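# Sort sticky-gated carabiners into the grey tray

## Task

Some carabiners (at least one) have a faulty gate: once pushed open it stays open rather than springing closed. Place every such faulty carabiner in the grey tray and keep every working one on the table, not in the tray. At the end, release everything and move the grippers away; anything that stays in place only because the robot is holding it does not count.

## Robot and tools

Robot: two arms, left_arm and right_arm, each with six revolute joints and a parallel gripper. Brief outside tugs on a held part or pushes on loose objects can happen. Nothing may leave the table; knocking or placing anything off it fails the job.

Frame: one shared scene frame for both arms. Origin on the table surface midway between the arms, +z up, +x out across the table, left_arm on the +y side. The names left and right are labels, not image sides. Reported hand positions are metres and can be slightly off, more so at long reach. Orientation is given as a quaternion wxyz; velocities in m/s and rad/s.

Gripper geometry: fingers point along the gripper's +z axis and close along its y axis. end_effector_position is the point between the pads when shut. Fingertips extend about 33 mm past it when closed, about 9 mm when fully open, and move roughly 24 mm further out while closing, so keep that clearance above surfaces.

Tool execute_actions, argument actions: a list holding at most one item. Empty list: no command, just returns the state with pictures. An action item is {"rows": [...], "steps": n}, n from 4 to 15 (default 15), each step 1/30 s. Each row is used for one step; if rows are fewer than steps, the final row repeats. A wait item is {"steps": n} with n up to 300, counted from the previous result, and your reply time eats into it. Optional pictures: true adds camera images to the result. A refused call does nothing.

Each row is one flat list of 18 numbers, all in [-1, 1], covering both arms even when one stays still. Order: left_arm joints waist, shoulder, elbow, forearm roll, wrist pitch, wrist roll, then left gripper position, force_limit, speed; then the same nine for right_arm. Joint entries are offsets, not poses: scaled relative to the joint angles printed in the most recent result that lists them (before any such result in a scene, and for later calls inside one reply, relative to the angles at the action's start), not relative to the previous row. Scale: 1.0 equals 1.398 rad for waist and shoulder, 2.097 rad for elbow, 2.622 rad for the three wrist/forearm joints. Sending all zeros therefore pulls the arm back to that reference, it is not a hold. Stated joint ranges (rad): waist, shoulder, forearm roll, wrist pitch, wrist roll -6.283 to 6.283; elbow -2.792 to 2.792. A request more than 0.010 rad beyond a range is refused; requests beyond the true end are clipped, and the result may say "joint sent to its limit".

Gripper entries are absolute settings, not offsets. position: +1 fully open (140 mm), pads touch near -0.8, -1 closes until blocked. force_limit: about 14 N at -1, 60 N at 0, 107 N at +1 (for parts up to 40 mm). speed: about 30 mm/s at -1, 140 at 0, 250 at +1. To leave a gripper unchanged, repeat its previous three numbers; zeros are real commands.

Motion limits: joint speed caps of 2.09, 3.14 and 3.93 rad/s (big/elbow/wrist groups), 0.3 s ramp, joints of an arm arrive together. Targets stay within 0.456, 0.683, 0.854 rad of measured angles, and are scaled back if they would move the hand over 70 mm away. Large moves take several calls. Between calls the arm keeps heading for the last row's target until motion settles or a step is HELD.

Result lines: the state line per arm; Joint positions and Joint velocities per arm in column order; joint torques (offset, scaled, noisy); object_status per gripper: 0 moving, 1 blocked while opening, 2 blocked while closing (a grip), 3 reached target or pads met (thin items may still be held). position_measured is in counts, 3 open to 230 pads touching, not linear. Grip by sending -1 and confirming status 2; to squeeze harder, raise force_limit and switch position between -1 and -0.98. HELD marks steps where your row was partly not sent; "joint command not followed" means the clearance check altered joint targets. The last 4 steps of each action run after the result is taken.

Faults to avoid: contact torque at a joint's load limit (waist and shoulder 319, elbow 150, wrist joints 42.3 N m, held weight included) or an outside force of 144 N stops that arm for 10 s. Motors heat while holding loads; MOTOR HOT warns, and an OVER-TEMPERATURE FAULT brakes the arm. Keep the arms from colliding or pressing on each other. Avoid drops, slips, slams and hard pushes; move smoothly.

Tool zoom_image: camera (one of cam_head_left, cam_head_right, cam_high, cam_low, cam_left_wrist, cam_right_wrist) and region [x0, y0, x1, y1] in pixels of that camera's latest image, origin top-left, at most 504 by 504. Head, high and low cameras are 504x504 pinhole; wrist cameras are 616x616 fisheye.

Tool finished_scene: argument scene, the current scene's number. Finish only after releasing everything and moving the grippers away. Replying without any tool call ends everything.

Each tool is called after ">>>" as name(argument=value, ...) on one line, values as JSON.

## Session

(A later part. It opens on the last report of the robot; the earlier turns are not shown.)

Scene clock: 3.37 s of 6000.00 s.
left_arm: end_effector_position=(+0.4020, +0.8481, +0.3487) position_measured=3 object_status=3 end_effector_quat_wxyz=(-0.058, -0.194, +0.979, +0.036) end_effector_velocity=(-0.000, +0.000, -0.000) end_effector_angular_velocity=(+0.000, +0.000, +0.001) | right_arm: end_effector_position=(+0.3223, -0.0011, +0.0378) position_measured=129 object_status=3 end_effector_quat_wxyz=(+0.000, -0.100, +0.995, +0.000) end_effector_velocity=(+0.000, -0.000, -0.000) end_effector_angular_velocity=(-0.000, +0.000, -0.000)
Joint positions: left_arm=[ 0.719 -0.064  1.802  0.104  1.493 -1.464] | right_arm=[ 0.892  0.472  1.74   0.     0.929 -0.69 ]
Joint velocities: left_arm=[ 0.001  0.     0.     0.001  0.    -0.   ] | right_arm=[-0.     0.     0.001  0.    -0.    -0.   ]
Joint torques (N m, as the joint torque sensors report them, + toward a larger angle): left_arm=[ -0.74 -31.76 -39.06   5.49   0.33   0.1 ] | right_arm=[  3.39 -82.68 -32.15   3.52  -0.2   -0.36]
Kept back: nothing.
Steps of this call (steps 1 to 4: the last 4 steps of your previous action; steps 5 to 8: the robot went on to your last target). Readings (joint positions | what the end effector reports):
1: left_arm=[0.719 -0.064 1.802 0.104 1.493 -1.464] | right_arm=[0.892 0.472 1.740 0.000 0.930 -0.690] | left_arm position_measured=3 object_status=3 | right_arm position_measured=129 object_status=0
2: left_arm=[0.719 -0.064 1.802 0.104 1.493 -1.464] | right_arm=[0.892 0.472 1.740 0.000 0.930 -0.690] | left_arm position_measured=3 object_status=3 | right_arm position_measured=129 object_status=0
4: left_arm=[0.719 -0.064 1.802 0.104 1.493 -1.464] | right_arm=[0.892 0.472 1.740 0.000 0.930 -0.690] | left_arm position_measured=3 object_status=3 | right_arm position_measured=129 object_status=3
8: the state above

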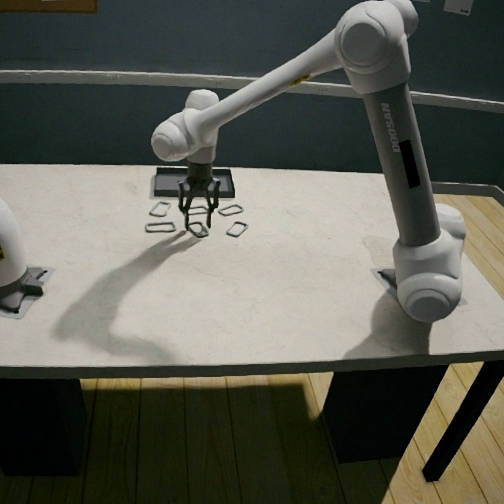

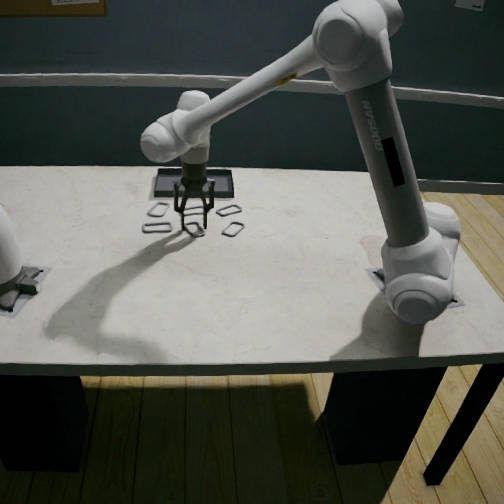

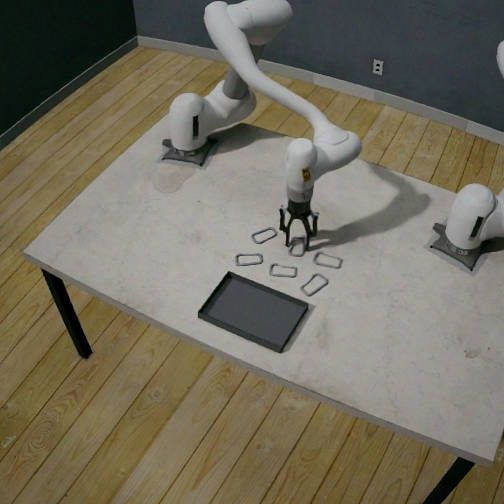

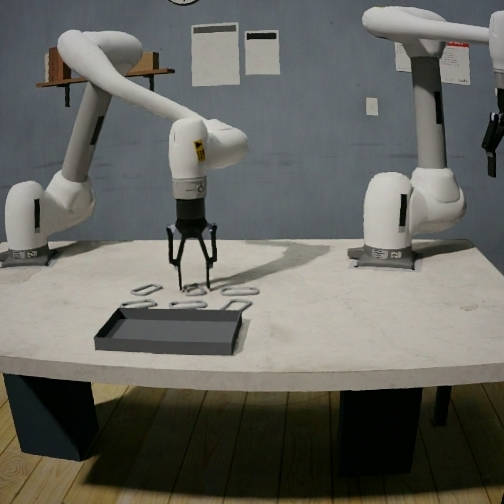

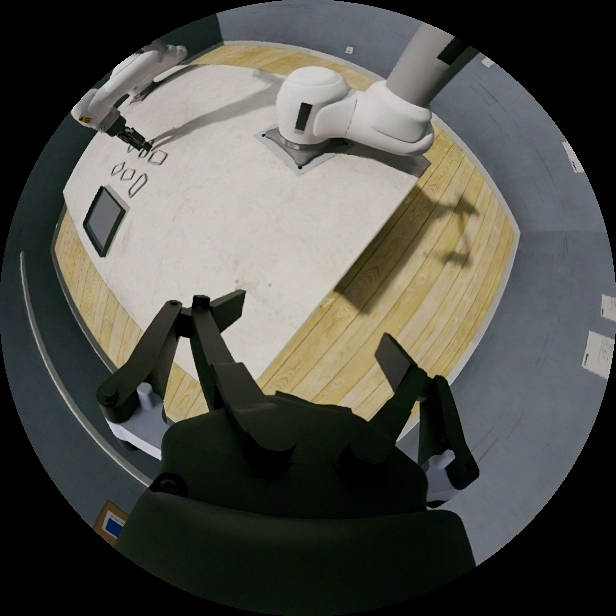

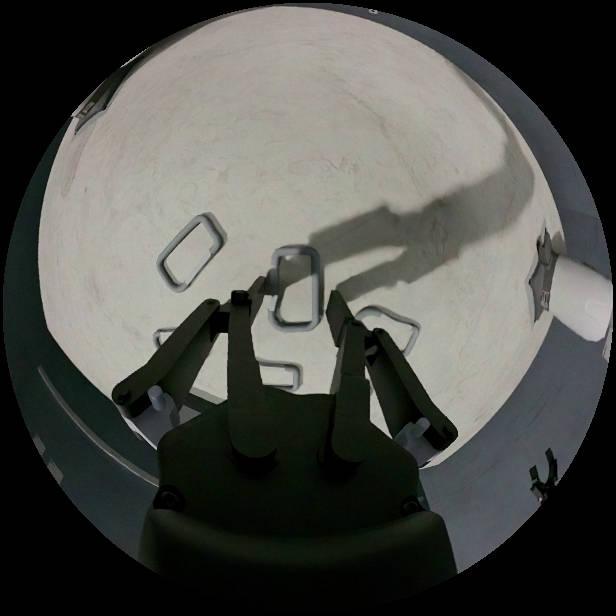

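Good. Close at z≈.0372.

>>> execute_actions(actions=[{"rows":[[0,0,0,0,0,0,1,0,0,0,0.0004,0.0002,0,-0.0004,0,-0.47,0,-0.5]],"steps":15}])

>>> execute_actions(actions=[{"steps":10}], pictures=true)

>>> zoom_image(camera="cam_right_wrist", region=[200, 200, 400, 400])

>>> execute_actions(actions=[{"rows":[[0,0,0,0,0,0,1,0,0,0,0,0,0,0,0,0.05,0,0],[0,0,0,0,0,0,1,0,0,0,0,0,0,0,0,0.05,0,0],[0,0,0,0,0,0,1,0,0,0,0,0,0,0,0,0.05,0,0],[0,0,0,0,0,0,1,0,0,0,0,0,0,0,0,0.05,0,0],[0,0,0,0,0,0,1,0,0,0,-0.002,-0.001,0,0.002,0,0.05,0,0],[0,0,0,0,0,0,1,0,0,0,-0.029,-0.014,0,0.0265,0,0.05,0,0]],"steps":15}])

>>> execute_actions(actions=[{"steps":10}], pictures=true)

>>> zoom_image(camera="cam_right_wrist", region=[130, 170, 470, 450])

Scene clock: 3.93 s of 6000.00 s.
left_arm: end_effector_position=(+0.4020, +0.8481, +0.3487) position_measured=3 object_status=3 end_effector_quat_wxyz=(-0.058, -0.194, +0.979, +0.036) end_effector_velocity=(-0.001, +0.001, +0.000) end_effector_angular_velocity=(-0.000, -0.001, +0.005) | right_arm: end_effector_position=(+0.3225, -0.0009, +0.0375) position_measured=171 object_status=0 end_effector_quat_wxyz=(+0.000, -0.100, +0.995, +0.000) end_effector_velocity=(-0.000, -0.000, +0.000) end_effector_angular_velocity=(+0.001, +0.000, -0.001)
Joint positions: left_arm=[ 0.719 -0.064  1.802  0.104  1.493 -1.464] | right_arm=[ 0.892  0.472  1.74   0.     0.928 -0.69 ]
Joint velocities: left_arm=[ 0.003 -0.001 -0.    -0.001 -0.    -0.002] | right_arm=[-0.    -0.001  0.001  0.001 -0.     0.   ]
Joint torques (N m, as the joint torque sensors report them, + toward a larger angle): left_arm=[ -0.37 -31.86 -39.22   5.44   0.42   0.01] | right_arm=[ -2.09 -41.29  -2.16   1.79   3.9   -0.17]
Steps of this call (steps 1 to 6: the robot went on to your last target; steps 7 to 17: the first 11 steps of this action). Readings (joint positions | what the end effector reports):
7: left_arm=[0.719 -0.064 1.802 0.104 1.493 -1.464] | right_arm=[0.892 0.472 1.740 0.000 0.929 -0.690] | left_arm position_measured=3 object_status=3 | right_arm position_measured=129 object_status=0
8: left_arm=[0.719 -0.064 1.802 0.104 1.493 -1.464] | right_arm=[0.892 0.472 1.740 0.000 0.929 -0.690] | left_arm position_measured=3 object_status=3 | right_arm position_measured=130 object_status=0
10: left_arm=[0.719 -0.064 1.802 0.104 1.493 -1.464] | right_arm=[0.892 0.472 1.740 0.000 0.929 -0.690] | left_arm position_measured=3 object_status=3 | right_arm position_measured=139 object_status=0
14: left_arm=[0.719 -0.064 1.802 0.104 1.493 -1.464] | right_arm=[0.892 0.472 1.740 0.000 0.928 -0.690] | left_arm position_measured=3 object_status=3 | right_arm position_measured=158 object_status=0
17: the state above

Scene clock: 4.27 s of 6000.00 s.
left_arm: end_effector_position=(+0.4020, +0.8481, +0.3487) position_measured=3 object_status=3 end_effector_quat_wxyz=(-0.058, -0.194, +0.979, +0.036) end_effector_velocity=(+0.000, -0.000, +0.000) end_effector_angular_velocity=(+0.001, -0.000, -0.001) | right_arm: end_effector_position=(+0.3224, -0.0010, +0.0373) position_measured=188 object_status=3 end_effector_quat_wxyz=(+0.000, -0.100, +0.995, +0.000) end_effector_velocity=(-0.000, +0.000, +0.000) end_effector_angular_velocity=(-0.000, +0.000, +0.000)
Joint positions: left_arm=[ 0.719 -0.064  1.802  0.104  1.493 -1.464] | right_arm=[ 0.892  0.472  1.74   0.     0.928 -0.69 ]
Joint velocities: left_arm=[-0.001 -0.    -0.     0.    -0.    -0.   ] | right_arm=[ 0.     0.    -0.     0.     0.001 -0.   ]
Joint torques (N m, as the joint torque sensors report them, + toward a larger angle): left_arm=[ -0.33 -31.58 -39.09   5.43   0.38   0.03] | right_arm=[  0.24 -42.2   -0.61   1.31   4.8   -0.34]
Kept back: nothing.
Steps of this call (steps 1 to 4: the last 4 steps of your previous action; steps 5 to 10: the robot went on to your last target). Readings (joint positions | what the end effector reports):
1: left_arm=[0.719 -0.064 1.802 0.104 1.493 -1.464] | right_arm=[0.892 0.472 1.740 0.000 0.928 -0.690] | left_arm position_measured=3 object_status=3 | right_arm position_measured=176 object_status=0
2: left_arm=[0.719 -0.064 1.802 0.104 1.493 -1.464] | right_arm=[0.892 0.472 1.740 0.000 0.928 -0.690] | left_arm position_measured=3 object_status=3 | right_arm position_measured=181 object_status=0
4: left_arm=[0.719 -0.064 1.802 0.104 1.493 -1.464] | right_arm=[0.892 0.472 1.740 0.000 0.928 -0.690] | left_arm position_measured=3 object_status=3 | right_arm position_measured=188 object_status=0
8: left_arm=[0.719 -0.064 1.802 0.104 1.493 -1.464] | right_arm=[0.892 0.472 1.740 0.000 0.928 -0.690] | left_arm position_measured=3 object_status=3 | right_arm position_measured=188 object_status=0
10: the state above

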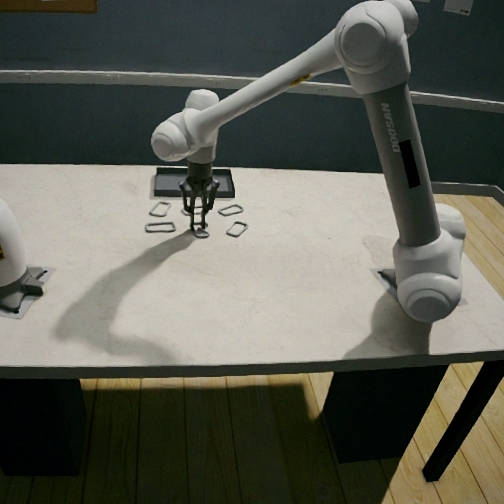

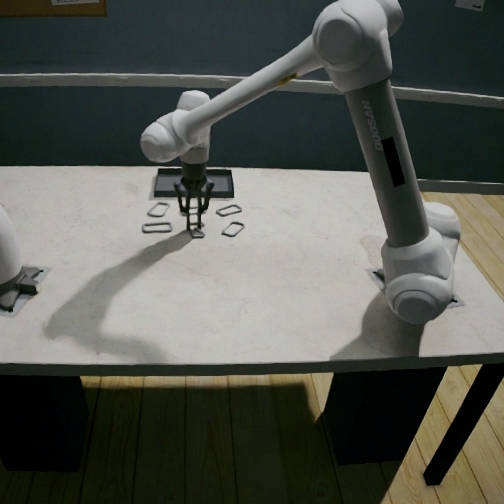

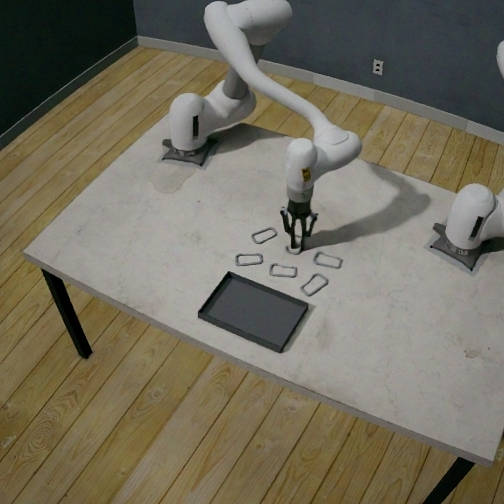

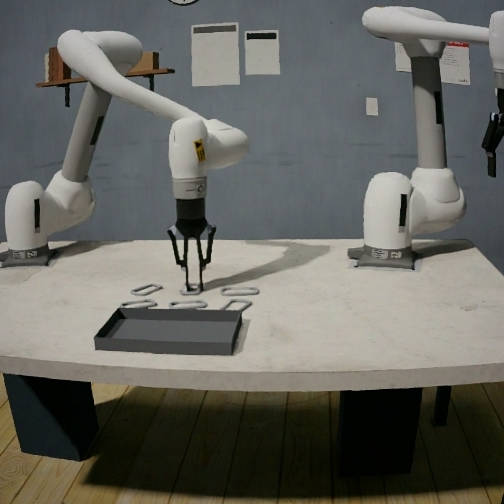

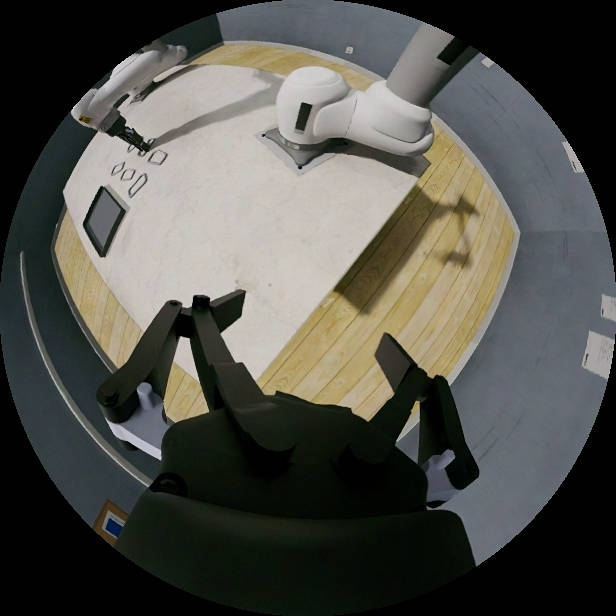

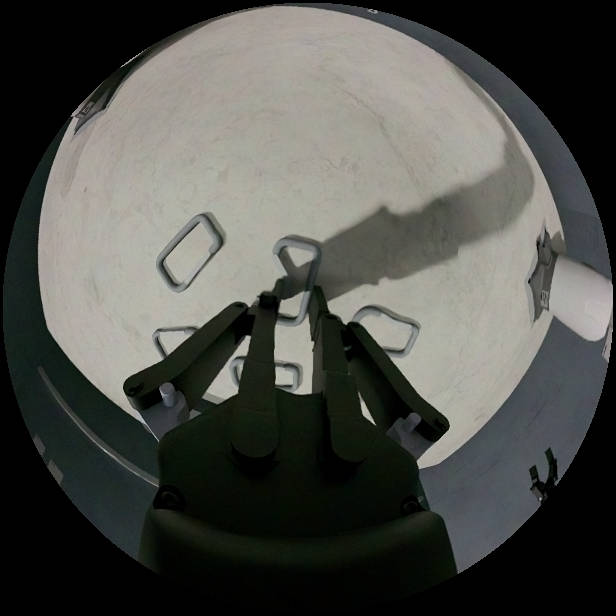

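Region (200, 200, 400, 400) of cam_right_wrist's 616x616 image, scaled by 2.520, with more detail than that image has.

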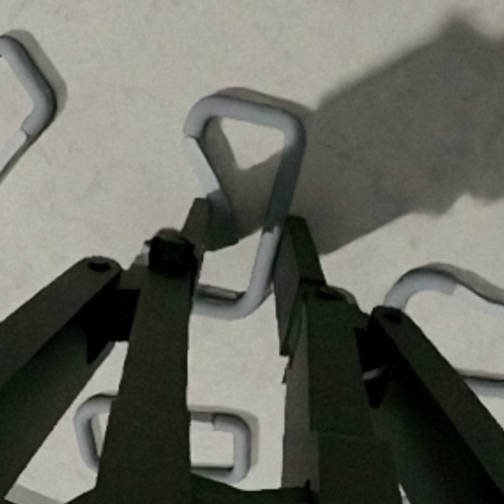

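Scene clock: 4.63 s of 6000.00 s.
left_arm: end_effector_position=(+0.4020, +0.8481, +0.3487) position_measured=3 object_status=3 end_effector_quat_wxyz=(-0.058, -0.194, +0.979, +0.036) end_effector_velocity=(+0.000, -0.000, -0.000) end_effector_angular_velocity=(+0.000, +0.000, -0.002) | right_arm: end_effector_position=(+0.3224, -0.0009, +0.0752) position_measured=123 object_status=0 end_effector_quat_wxyz=(+0.000, -0.100, +0.995, +0.001) end_effector_velocity=(-0.003, -0.005, +0.088) end_effector_angular_velocity=(-0.004, +0.002, -0.000)
Joint positions: left_arm=[ 0.719 -0.064  1.802  0.104  1.493 -1.464] | right_arm=[ 0.892  0.437  1.714  0.     0.989 -0.69 ]
Joint velocities: left_arm=[-0.001  0.    -0.     0.001 -0.     0.001] | right_arm=[-0.    -0.085 -0.056  0.     0.145  0.   ]
Joint torques (N m, as the joint torque sensors report them, + toward a larger angle): left_arm=[ -0.44 -32.12 -39.09   5.44   0.37   0.06] | right_arm=[  0.91 -56.78 -23.55   2.55   0.06  -0.44]
Steps of this call (steps 1 to 11: the first 11 steps of this action). Readings (joint positions | what the end effector reports):
1: left_arm=[0.719 -0.064 1.802 0.104 1.493 -1.464] | right_arm=[0.892 0.472 1.740 0.000 0.928 -0.690] | left_arm position_measured=3 object_status=3 | right_arm position_measured=188 object_status=0
2: left_arm=[0.719 -0.064 1.802 0.104 1.493 -1.464] | right_arm=[0.892 0.473 1.741 -0.000 0.929 -0.690] | left_arm position_measured=3 object_status=3 | right_arm position_measured=185 object_status=0
4: left_arm=[0.719 -0.064 1.802 0.104 1.493 -1.464] | right_arm=[0.892 0.473 1.741 -0.000 0.929 -0.690] | left_arm position_measured=3 object_status=3 | right_arm position_measured=170 object_status=0
8: left_arm=[0.719 -0.064 1.802 0.104 1.493 -1.464] | right_arm=[0.892 0.459 1.730 -0.000 0.954 -0.690] | left_arm position_measured=3 object_status=3 | right_arm position_measured=139 object_status=0
11: the state above

Scene clock: 4.97 s of 6000.00 s.
left_arm: end_effector_position=(+0.4020, +0.8481, +0.3487) position_measured=3 object_status=3 end_effector_quat_wxyz=(-0.058, -0.194, +0.979, +0.036) end_effector_velocity=(-0.000, -0.000, +0.001) end_effector_angular_velocity=(+0.001, -0.002, -0.000) | right_arm: end_effector_position=(+0.3223, -0.0012, +0.0803) position_measured=123 object_status=3 end_effector_quat_wxyz=(+0.000, -0.100, +0.995, +0.000) end_effector_velocity=(+0.000, -0.000, +0.001) end_effector_angular_velocity=(+0.000, -0.000, -0.000)
Joint positions: left_arm=[ 0.719 -0.064  1.802  0.104  1.493 -1.464] | right_arm=[ 0.892  0.432  1.711  0.     0.998 -0.69 ]
Joint velocities: left_arm=[-0.    -0.002  0.    -0.     0.     0.   ] | right_arm=[-0.001 -0.002 -0.    -0.     0.001 -0.   ]
Joint torques (N m, as the joint torque sensors report them, + toward a larger angle): left_arm=[ -0.29 -32.12 -39.4    5.44   0.34   0.  ] | right_arm=[  3.52 -81.8  -33.95   3.65  -0.17  -0.27]
Kept back: nothing.
Steps of this call (steps 1 to 4: the last 4 steps of your previous action; steps 5 to 10: the robot went on to your last target). Readings (joint positions | what the end effector reports):
1: left_arm=[0.719 -0.064 1.802 0.104 1.493 -1.464] | right_arm=[0.892 0.435 1.713 0.000 0.993 -0.690] | left_arm position_measured=3 object_status=3 | right_arm position_measured=123 object_status=0
2: left_arm=[0.719 -0.064 1.802 0.104 1.493 -1.464] | right_arm=[0.892 0.434 1.712 0.000 0.995 -0.690] | left_arm position_measured=3 object_status=3 | right_arm position_measured=123 object_status=0
4: left_arm=[0.719 -0.064 1.802 0.104 1.493 -1.464] | right_arm=[0.892 0.433 1.712 0.000 0.996 -0.690] | left_arm position_measured=3 object_status=3 | right_arm position_measured=123 object_status=0
8: left_arm=[0.719 -0.064 1.802 0.104 1.493 -1.464] | right_arm=[0.892 0.432 1.711 0.000 0.998 -0.690] | left_arm position_measured=3 object_status=3 | right_arm position_measured=123 object_status=3
10: the state above

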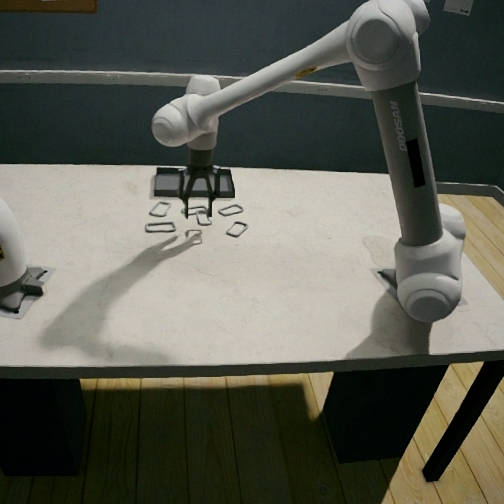

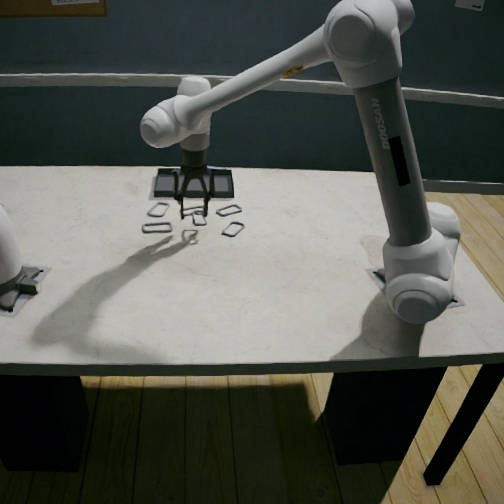

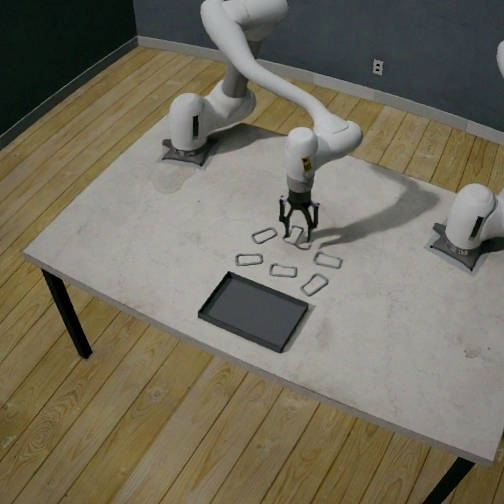

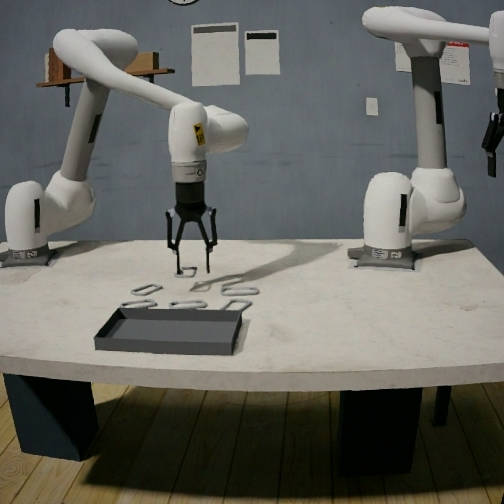

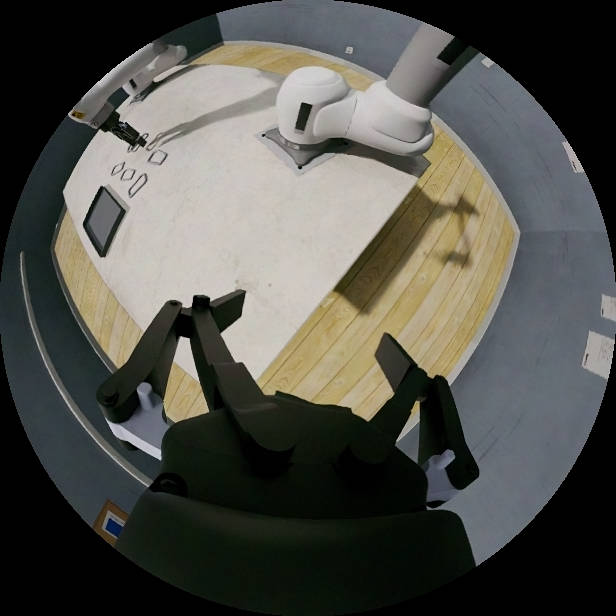

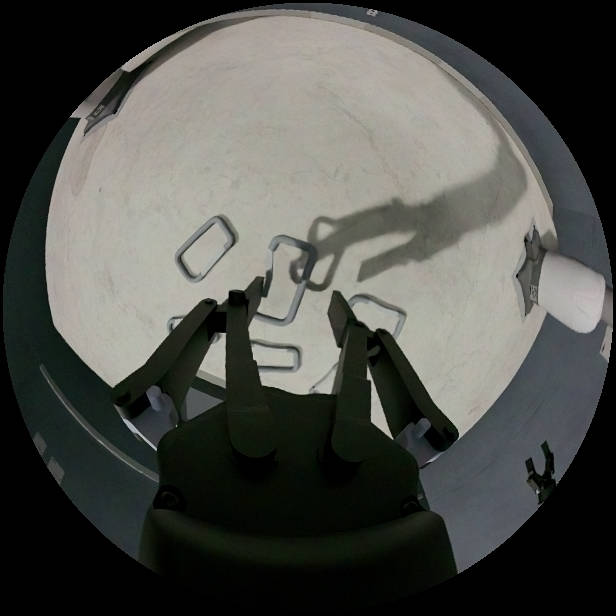

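Region (130, 170, 470, 450) of cam_right_wrist's 616x616 image, scaled by 1.482, with more detail than that image has; it fills the top 415 rows of this view, and the rest is white.

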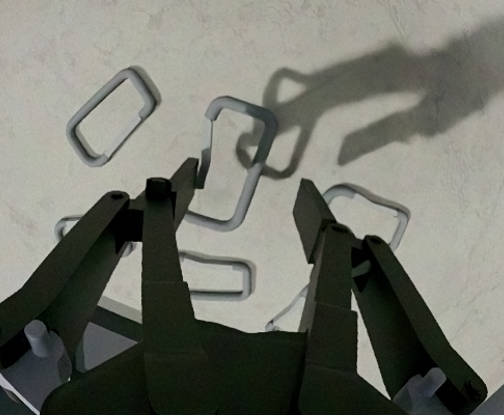

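>>> execute_actions(actions=[])

>>> zoom_image(camera="cam_right_wrist", region=[200,200,400,400])

Scene clock: 5.73 s of 6000.00 s.
left_arm: end_effector_position=(+0.4020, +0.8481, +0.3487) position_measured=3 object_status=3 end_effector_quat_wxyz=(-0.058, -0.194, +0.979, +0.036) end_effector_velocity=(-0.001, +0.001, -0.000) end_effector_angular_velocity=(+0.001, +0.001, +0.002) | right_arm: end_effector_position=(+0.3223, -0.0012, +0.0804) position_measured=123 object_status=3 end_effector_quat_wxyz=(+0.000, -0.100, +0.995, +0.000) end_effector_velocity=(-0.000, -0.000, -0.001) end_effector_angular_velocity=(-0.002, +0.001, +0.000)
Joint positions: left_arm=[ 0.719 -0.064  1.802  0.104  1.493 -1.464] | right_arm=[ 0.892  0.432  1.711  0.     0.998 -0.69 ]
Joint velocities: left_arm=[ 0.002  0.    -0.     0.001 -0.     0.   ] | right_arm=[-0.     0.002  0.    -0.     0.    -0.   ]
Joint torques (N m, as the joint torque sensors report them, + toward a larger angle): left_arm=[ -0.38 -31.96 -38.98   5.42   0.33   0.  ] | right_arm=[  3.84 -78.79 -34.23   3.85  -0.09  -0.09]
Kept back: nothing.
Steps of this call (steps 1 to 15: the robot went on to your last target; steps 16 to 23: nothing new was sent). Readings (joint positions | what the end effector reports):
1: left_arm=[0.719 -0.064 1.802 0.104 1.493 -1.464] | right_arm=[0.892 0.432 1.711 0.000 0.998 -0.690] | left_arm position_measured=3 object_status=3 | right_arm position_measured=123 object_status=3
2: left_arm=[0.719 -0.064 1.802 0.104 1.493 -1.464] | right_arm=[0.892 0.432 1.711 0.000 0.998 -0.690] | left_arm position_measured=3 object_status=3 | right_arm position_measured=123 object_status=3
4: left_arm=[0.719 -0.064 1.802 0.104 1.493 -1.464] | right_arm=[0.892 0.432 1.711 0.000 0.998 -0.690] | left_arm position_measured=3 object_status=3 | right_arm position_measured=123 object_status=3
8: left_arm=[0.719 -0.064 1.802 0.104 1.493 -1.464] | right_arm=[0.892 0.432 1.711 0.000 0.998 -0.690] | left_arm position_measured=3 object_status=3 | right_arm position_measured=123 object_status=3
23: the state above
All arms were judged still, so your last target was given up. Only a new action makes them travel on or press farther. Fingers that are still opening or closing keep moving.

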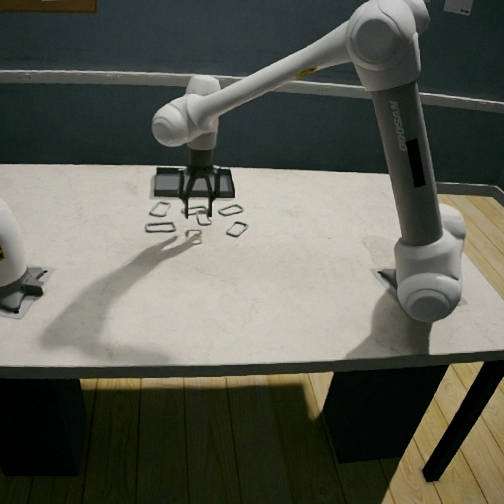

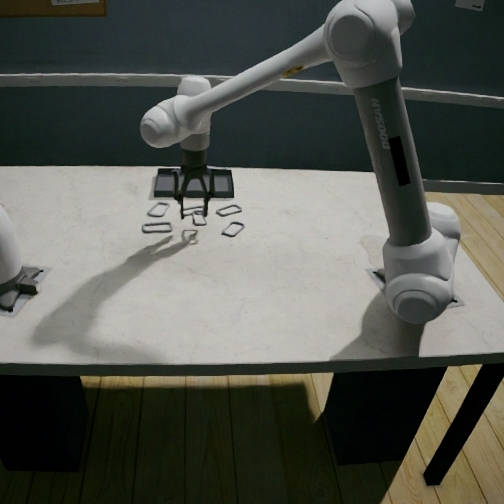

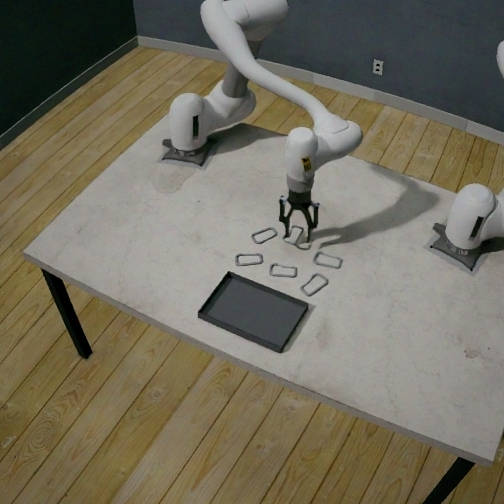

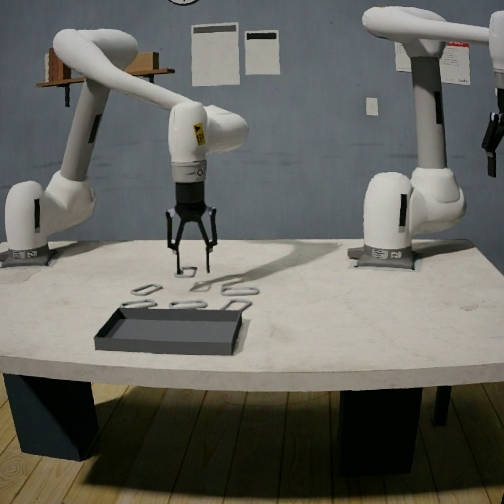

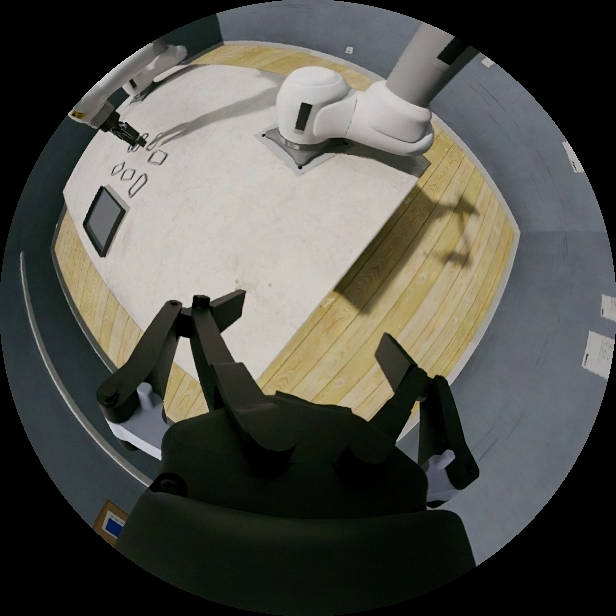

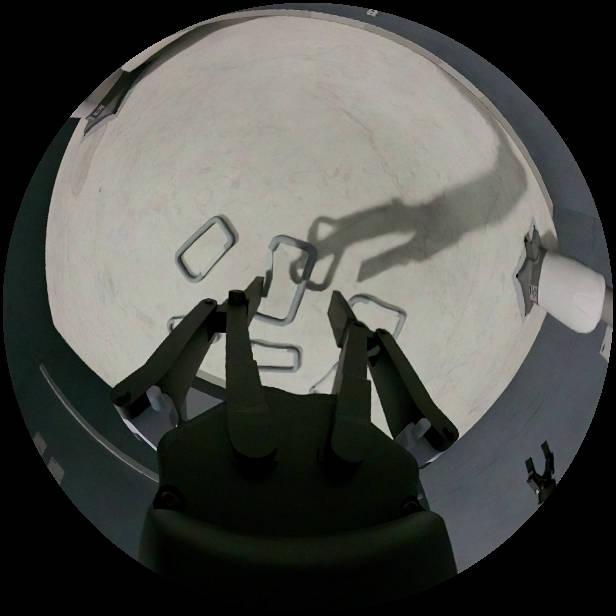

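Region (200, 200, 400, 400) of cam_right_wrist's 616x616 image, scaled by 2.520, with more detail than that image has.

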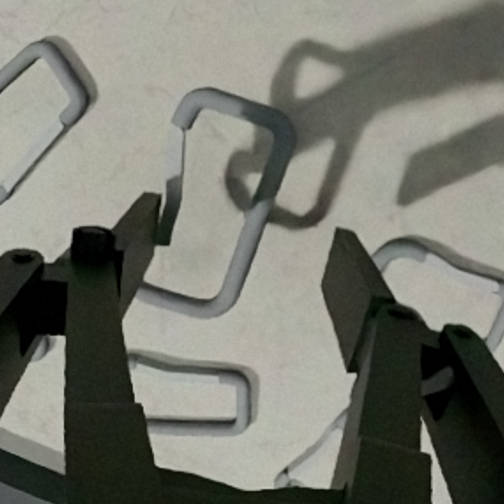

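>>> execute_actions(actions=[{"rows":[[0,0,0,0,0,0,1,0,0,0,-0.039,-0.02,0,0.037,0,0.05,0,0]],"steps":15}])

>>> execute_actions(actions=[{"steps":10}], pictures=true)

>>> zoom_image(camera="cam_right_wrist", region=[180,220,420,400])

Scene clock: 6.47 s of 6000.00 s.
left_arm: end_effector_position=(+0.4020, +0.8481, +0.3487) position_measured=3 object_status=3 end_effector_quat_wxyz=(-0.058, -0.194, +0.979, +0.036) end_effector_velocity=(+0.000, -0.001, +0.000) end_effector_angular_velocity=(+0.000, -0.000, -0.000) | right_arm: end_effector_position=(+0.3203, -0.0050, +0.1396) position_measured=123 object_status=3 end_effector_quat_wxyz=(+0.000, -0.100, +0.995, +0.000) end_effector_velocity=(-0.000, -0.000, +0.010) end_effector_angular_velocity=(-0.000, -0.000, +0.000)
Joint positions: left_arm=[ 0.719 -0.064  1.802  0.104  1.493 -1.464] | right_arm=[ 0.892  0.378  1.67   0.     1.094 -0.69 ]
Joint velocities: left_arm=[-0.002 -0.    -0.    -0.     0.    -0.001] | right_arm=[ 0.    -0.008 -0.008 -0.     0.016  0.   ]
Joint torques (N m, as the joint torque sensors report them, + toward a larger angle): left_arm=[ -0.7  -32.11 -39.26   5.48   0.31   0.03] | right_arm=[  2.01 -73.99 -34.74   4.2   -0.45  -0.47]
Steps of this call (steps 1 to 11: nothing new was sent; steps 12 to 22: the first 11 steps of this action). Readings (joint positions | what the end effector reports):
12: left_arm=[0.719 -0.064 1.802 0.104 1.493 -1.464] | right_arm=[0.892 0.432 1.711 0.000 0.998 -0.690] | left_arm position_measured=3 object_status=3 | right_arm position_measured=123 object_status=3
13: left_arm=[0.719 -0.064 1.802 0.104 1.493 -1.464] | right_arm=[0.892 0.428 1.708 -0.000 1.005 -0.690] | left_arm position_measured=3 object_status=3 | right_arm position_measured=123 object_status=3
15: left_arm=[0.719 -0.064 1.802 0.104 1.493 -1.464] | right_arm=[0.892 0.404 1.689 -0.000 1.048 -0.690] | left_arm position_measured=3 object_status=3 | right_arm position_measured=123 object_status=3
19: left_arm=[0.719 -0.064 1.802 0.104 1.493 -1.464] | right_arm=[0.892 0.380 1.671 0.000 1.090 -0.690] | left_arm position_measured=3 object_status=3 | right_arm position_measured=123 object_status=3
22: the state above

Scene clock: 6.80 s of 6000.00 s.
left_arm: end_effector_position=(+0.4020, +0.8481, +0.3487) position_measured=3 object_status=3 end_effector_quat_wxyz=(-0.058, -0.194, +0.979, +0.036) end_effector_velocity=(-0.000, +0.001, -0.000) end_effector_angular_velocity=(-0.000, +0.001, -0.000) | right_arm: end_effector_position=(+0.3203, -0.0050, +0.1404) position_measured=123 object_status=3 end_effector_quat_wxyz=(+0.000, -0.100, +0.995, +0.000) end_effector_velocity=(+0.000, -0.000, +0.001) end_effector_angular_velocity=(+0.001, -0.001, +0.001)
Joint positions: left_arm=[ 0.719 -0.064  1.802  0.104  1.493 -1.464] | right_arm=[ 0.892  0.377  1.669  0.     1.095 -0.69 ]
Joint velocities: left_arm=[ 0.001  0.001 -0.     0.001  0.     0.001] | right_arm=[-0.    -0.002 -0.    -0.     0.    -0.001]
Joint torques (N m, as the joint torque sensors report them, + toward a larger angle): left_arm=[ -0.37 -32.01 -38.92   5.44   0.3    0.04] | right_arm=[  2.6  -75.46 -36.04   4.16  -0.11  -0.33]
Kept back: nothing.
Steps of this call (steps 1 to 4: the last 4 steps of your previous action; steps 5 to 10: the robot went on to your last target). Readings (joint positions | what the end effector reports):
1: left_arm=[0.719 -0.064 1.802 0.104 1.493 -1.464] | right_arm=[0.892 0.378 1.669 0.000 1.094 -0.690] | left_arm position_measured=3 object_status=3 | right_arm position_measured=123 object_status=3
2: left_arm=[0.719 -0.064 1.802 0.104 1.493 -1.464] | right_arm=[0.892 0.378 1.669 0.000 1.094 -0.690] | left_arm position_measured=3 object_status=3 | right_arm position_measured=123 object_status=3
4: left_arm=[0.719 -0.064 1.802 0.104 1.493 -1.464] | right_arm=[0.892 0.377 1.669 0.000 1.095 -0.690] | left_arm position_measured=3 object_status=3 | right_arm position_measured=123 object_status=3
8: left_arm=[0.719 -0.064 1.802 0.104 1.493 -1.464] | right_arm=[0.892 0.377 1.669 0.000 1.095 -0.690] | left_arm position_measured=3 object_status=3 | right_arm position_measured=123 object_status=3
10: the state above

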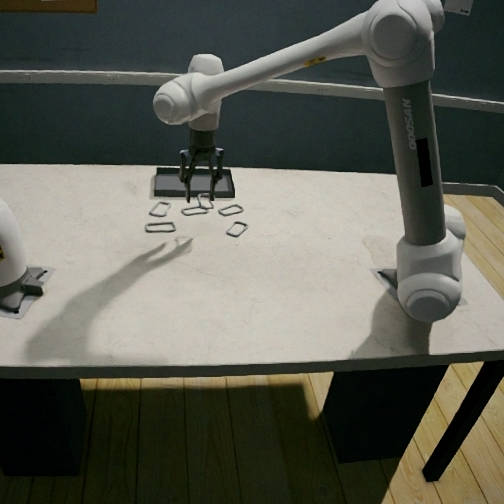

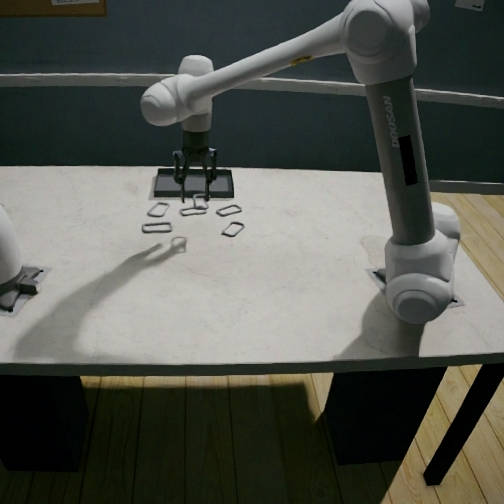

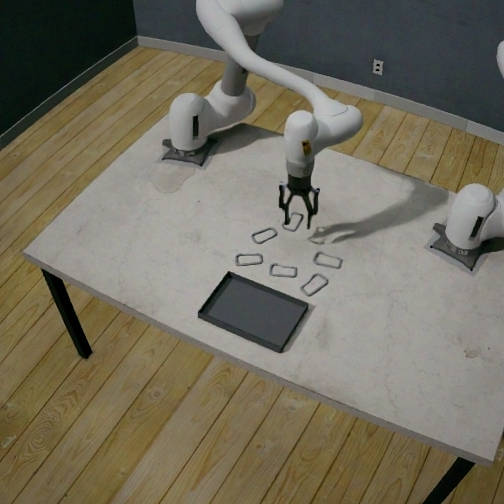

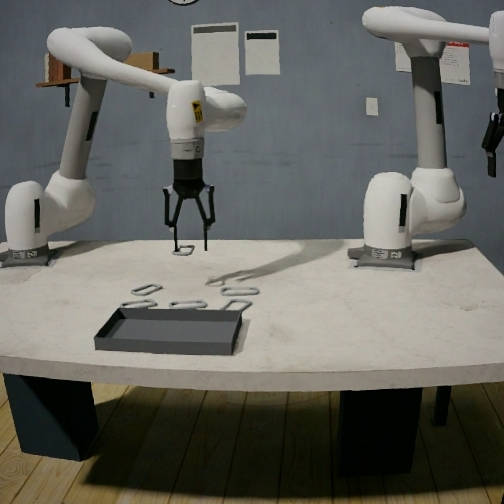

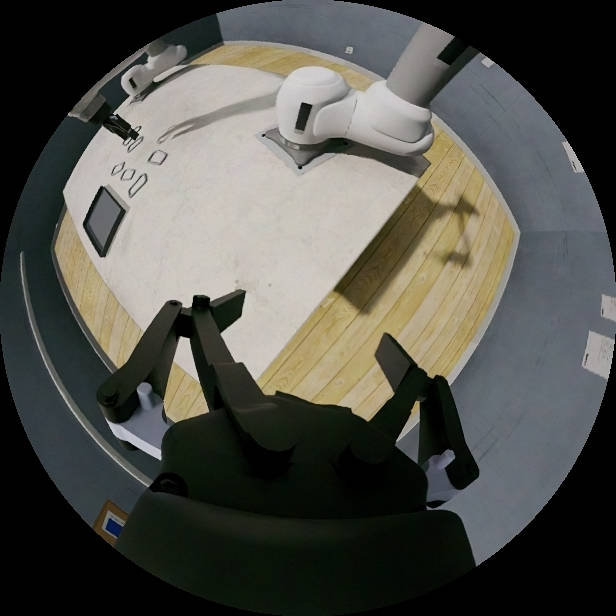

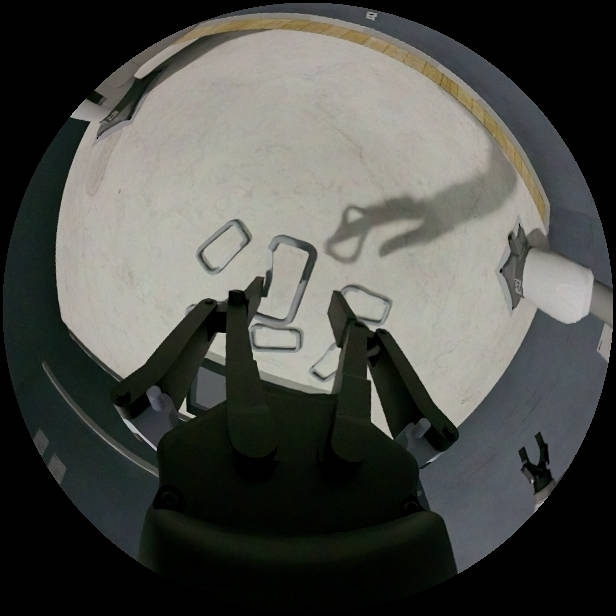

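Region (180, 220, 420, 400) of cam_right_wrist's 616x616 image, scaled by 2.100, with more detail than that image has; it fills the top 378 rows of this view, and the rest is white.

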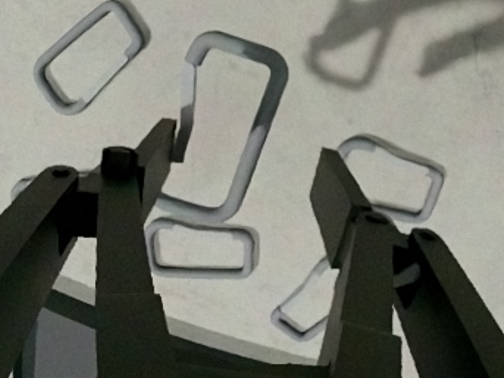

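>>> zoom_image(camera="cam_low", region=[130,170,250,290])

>>> zoom_image(camera="cam_high", region=[240,170,360,290])

Region (130, 170, 250, 290) of cam_low's 504x504 image, scaled by 4.200, with more detail than that image has.

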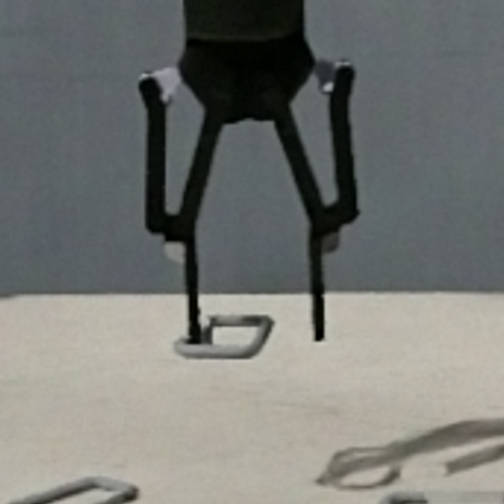

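Region (240, 170, 360, 290) of cam_high's 504x504 image, scaled by 4.200, with more detail than that image has.

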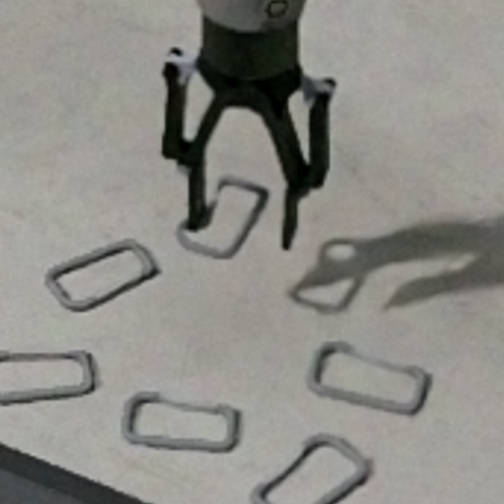

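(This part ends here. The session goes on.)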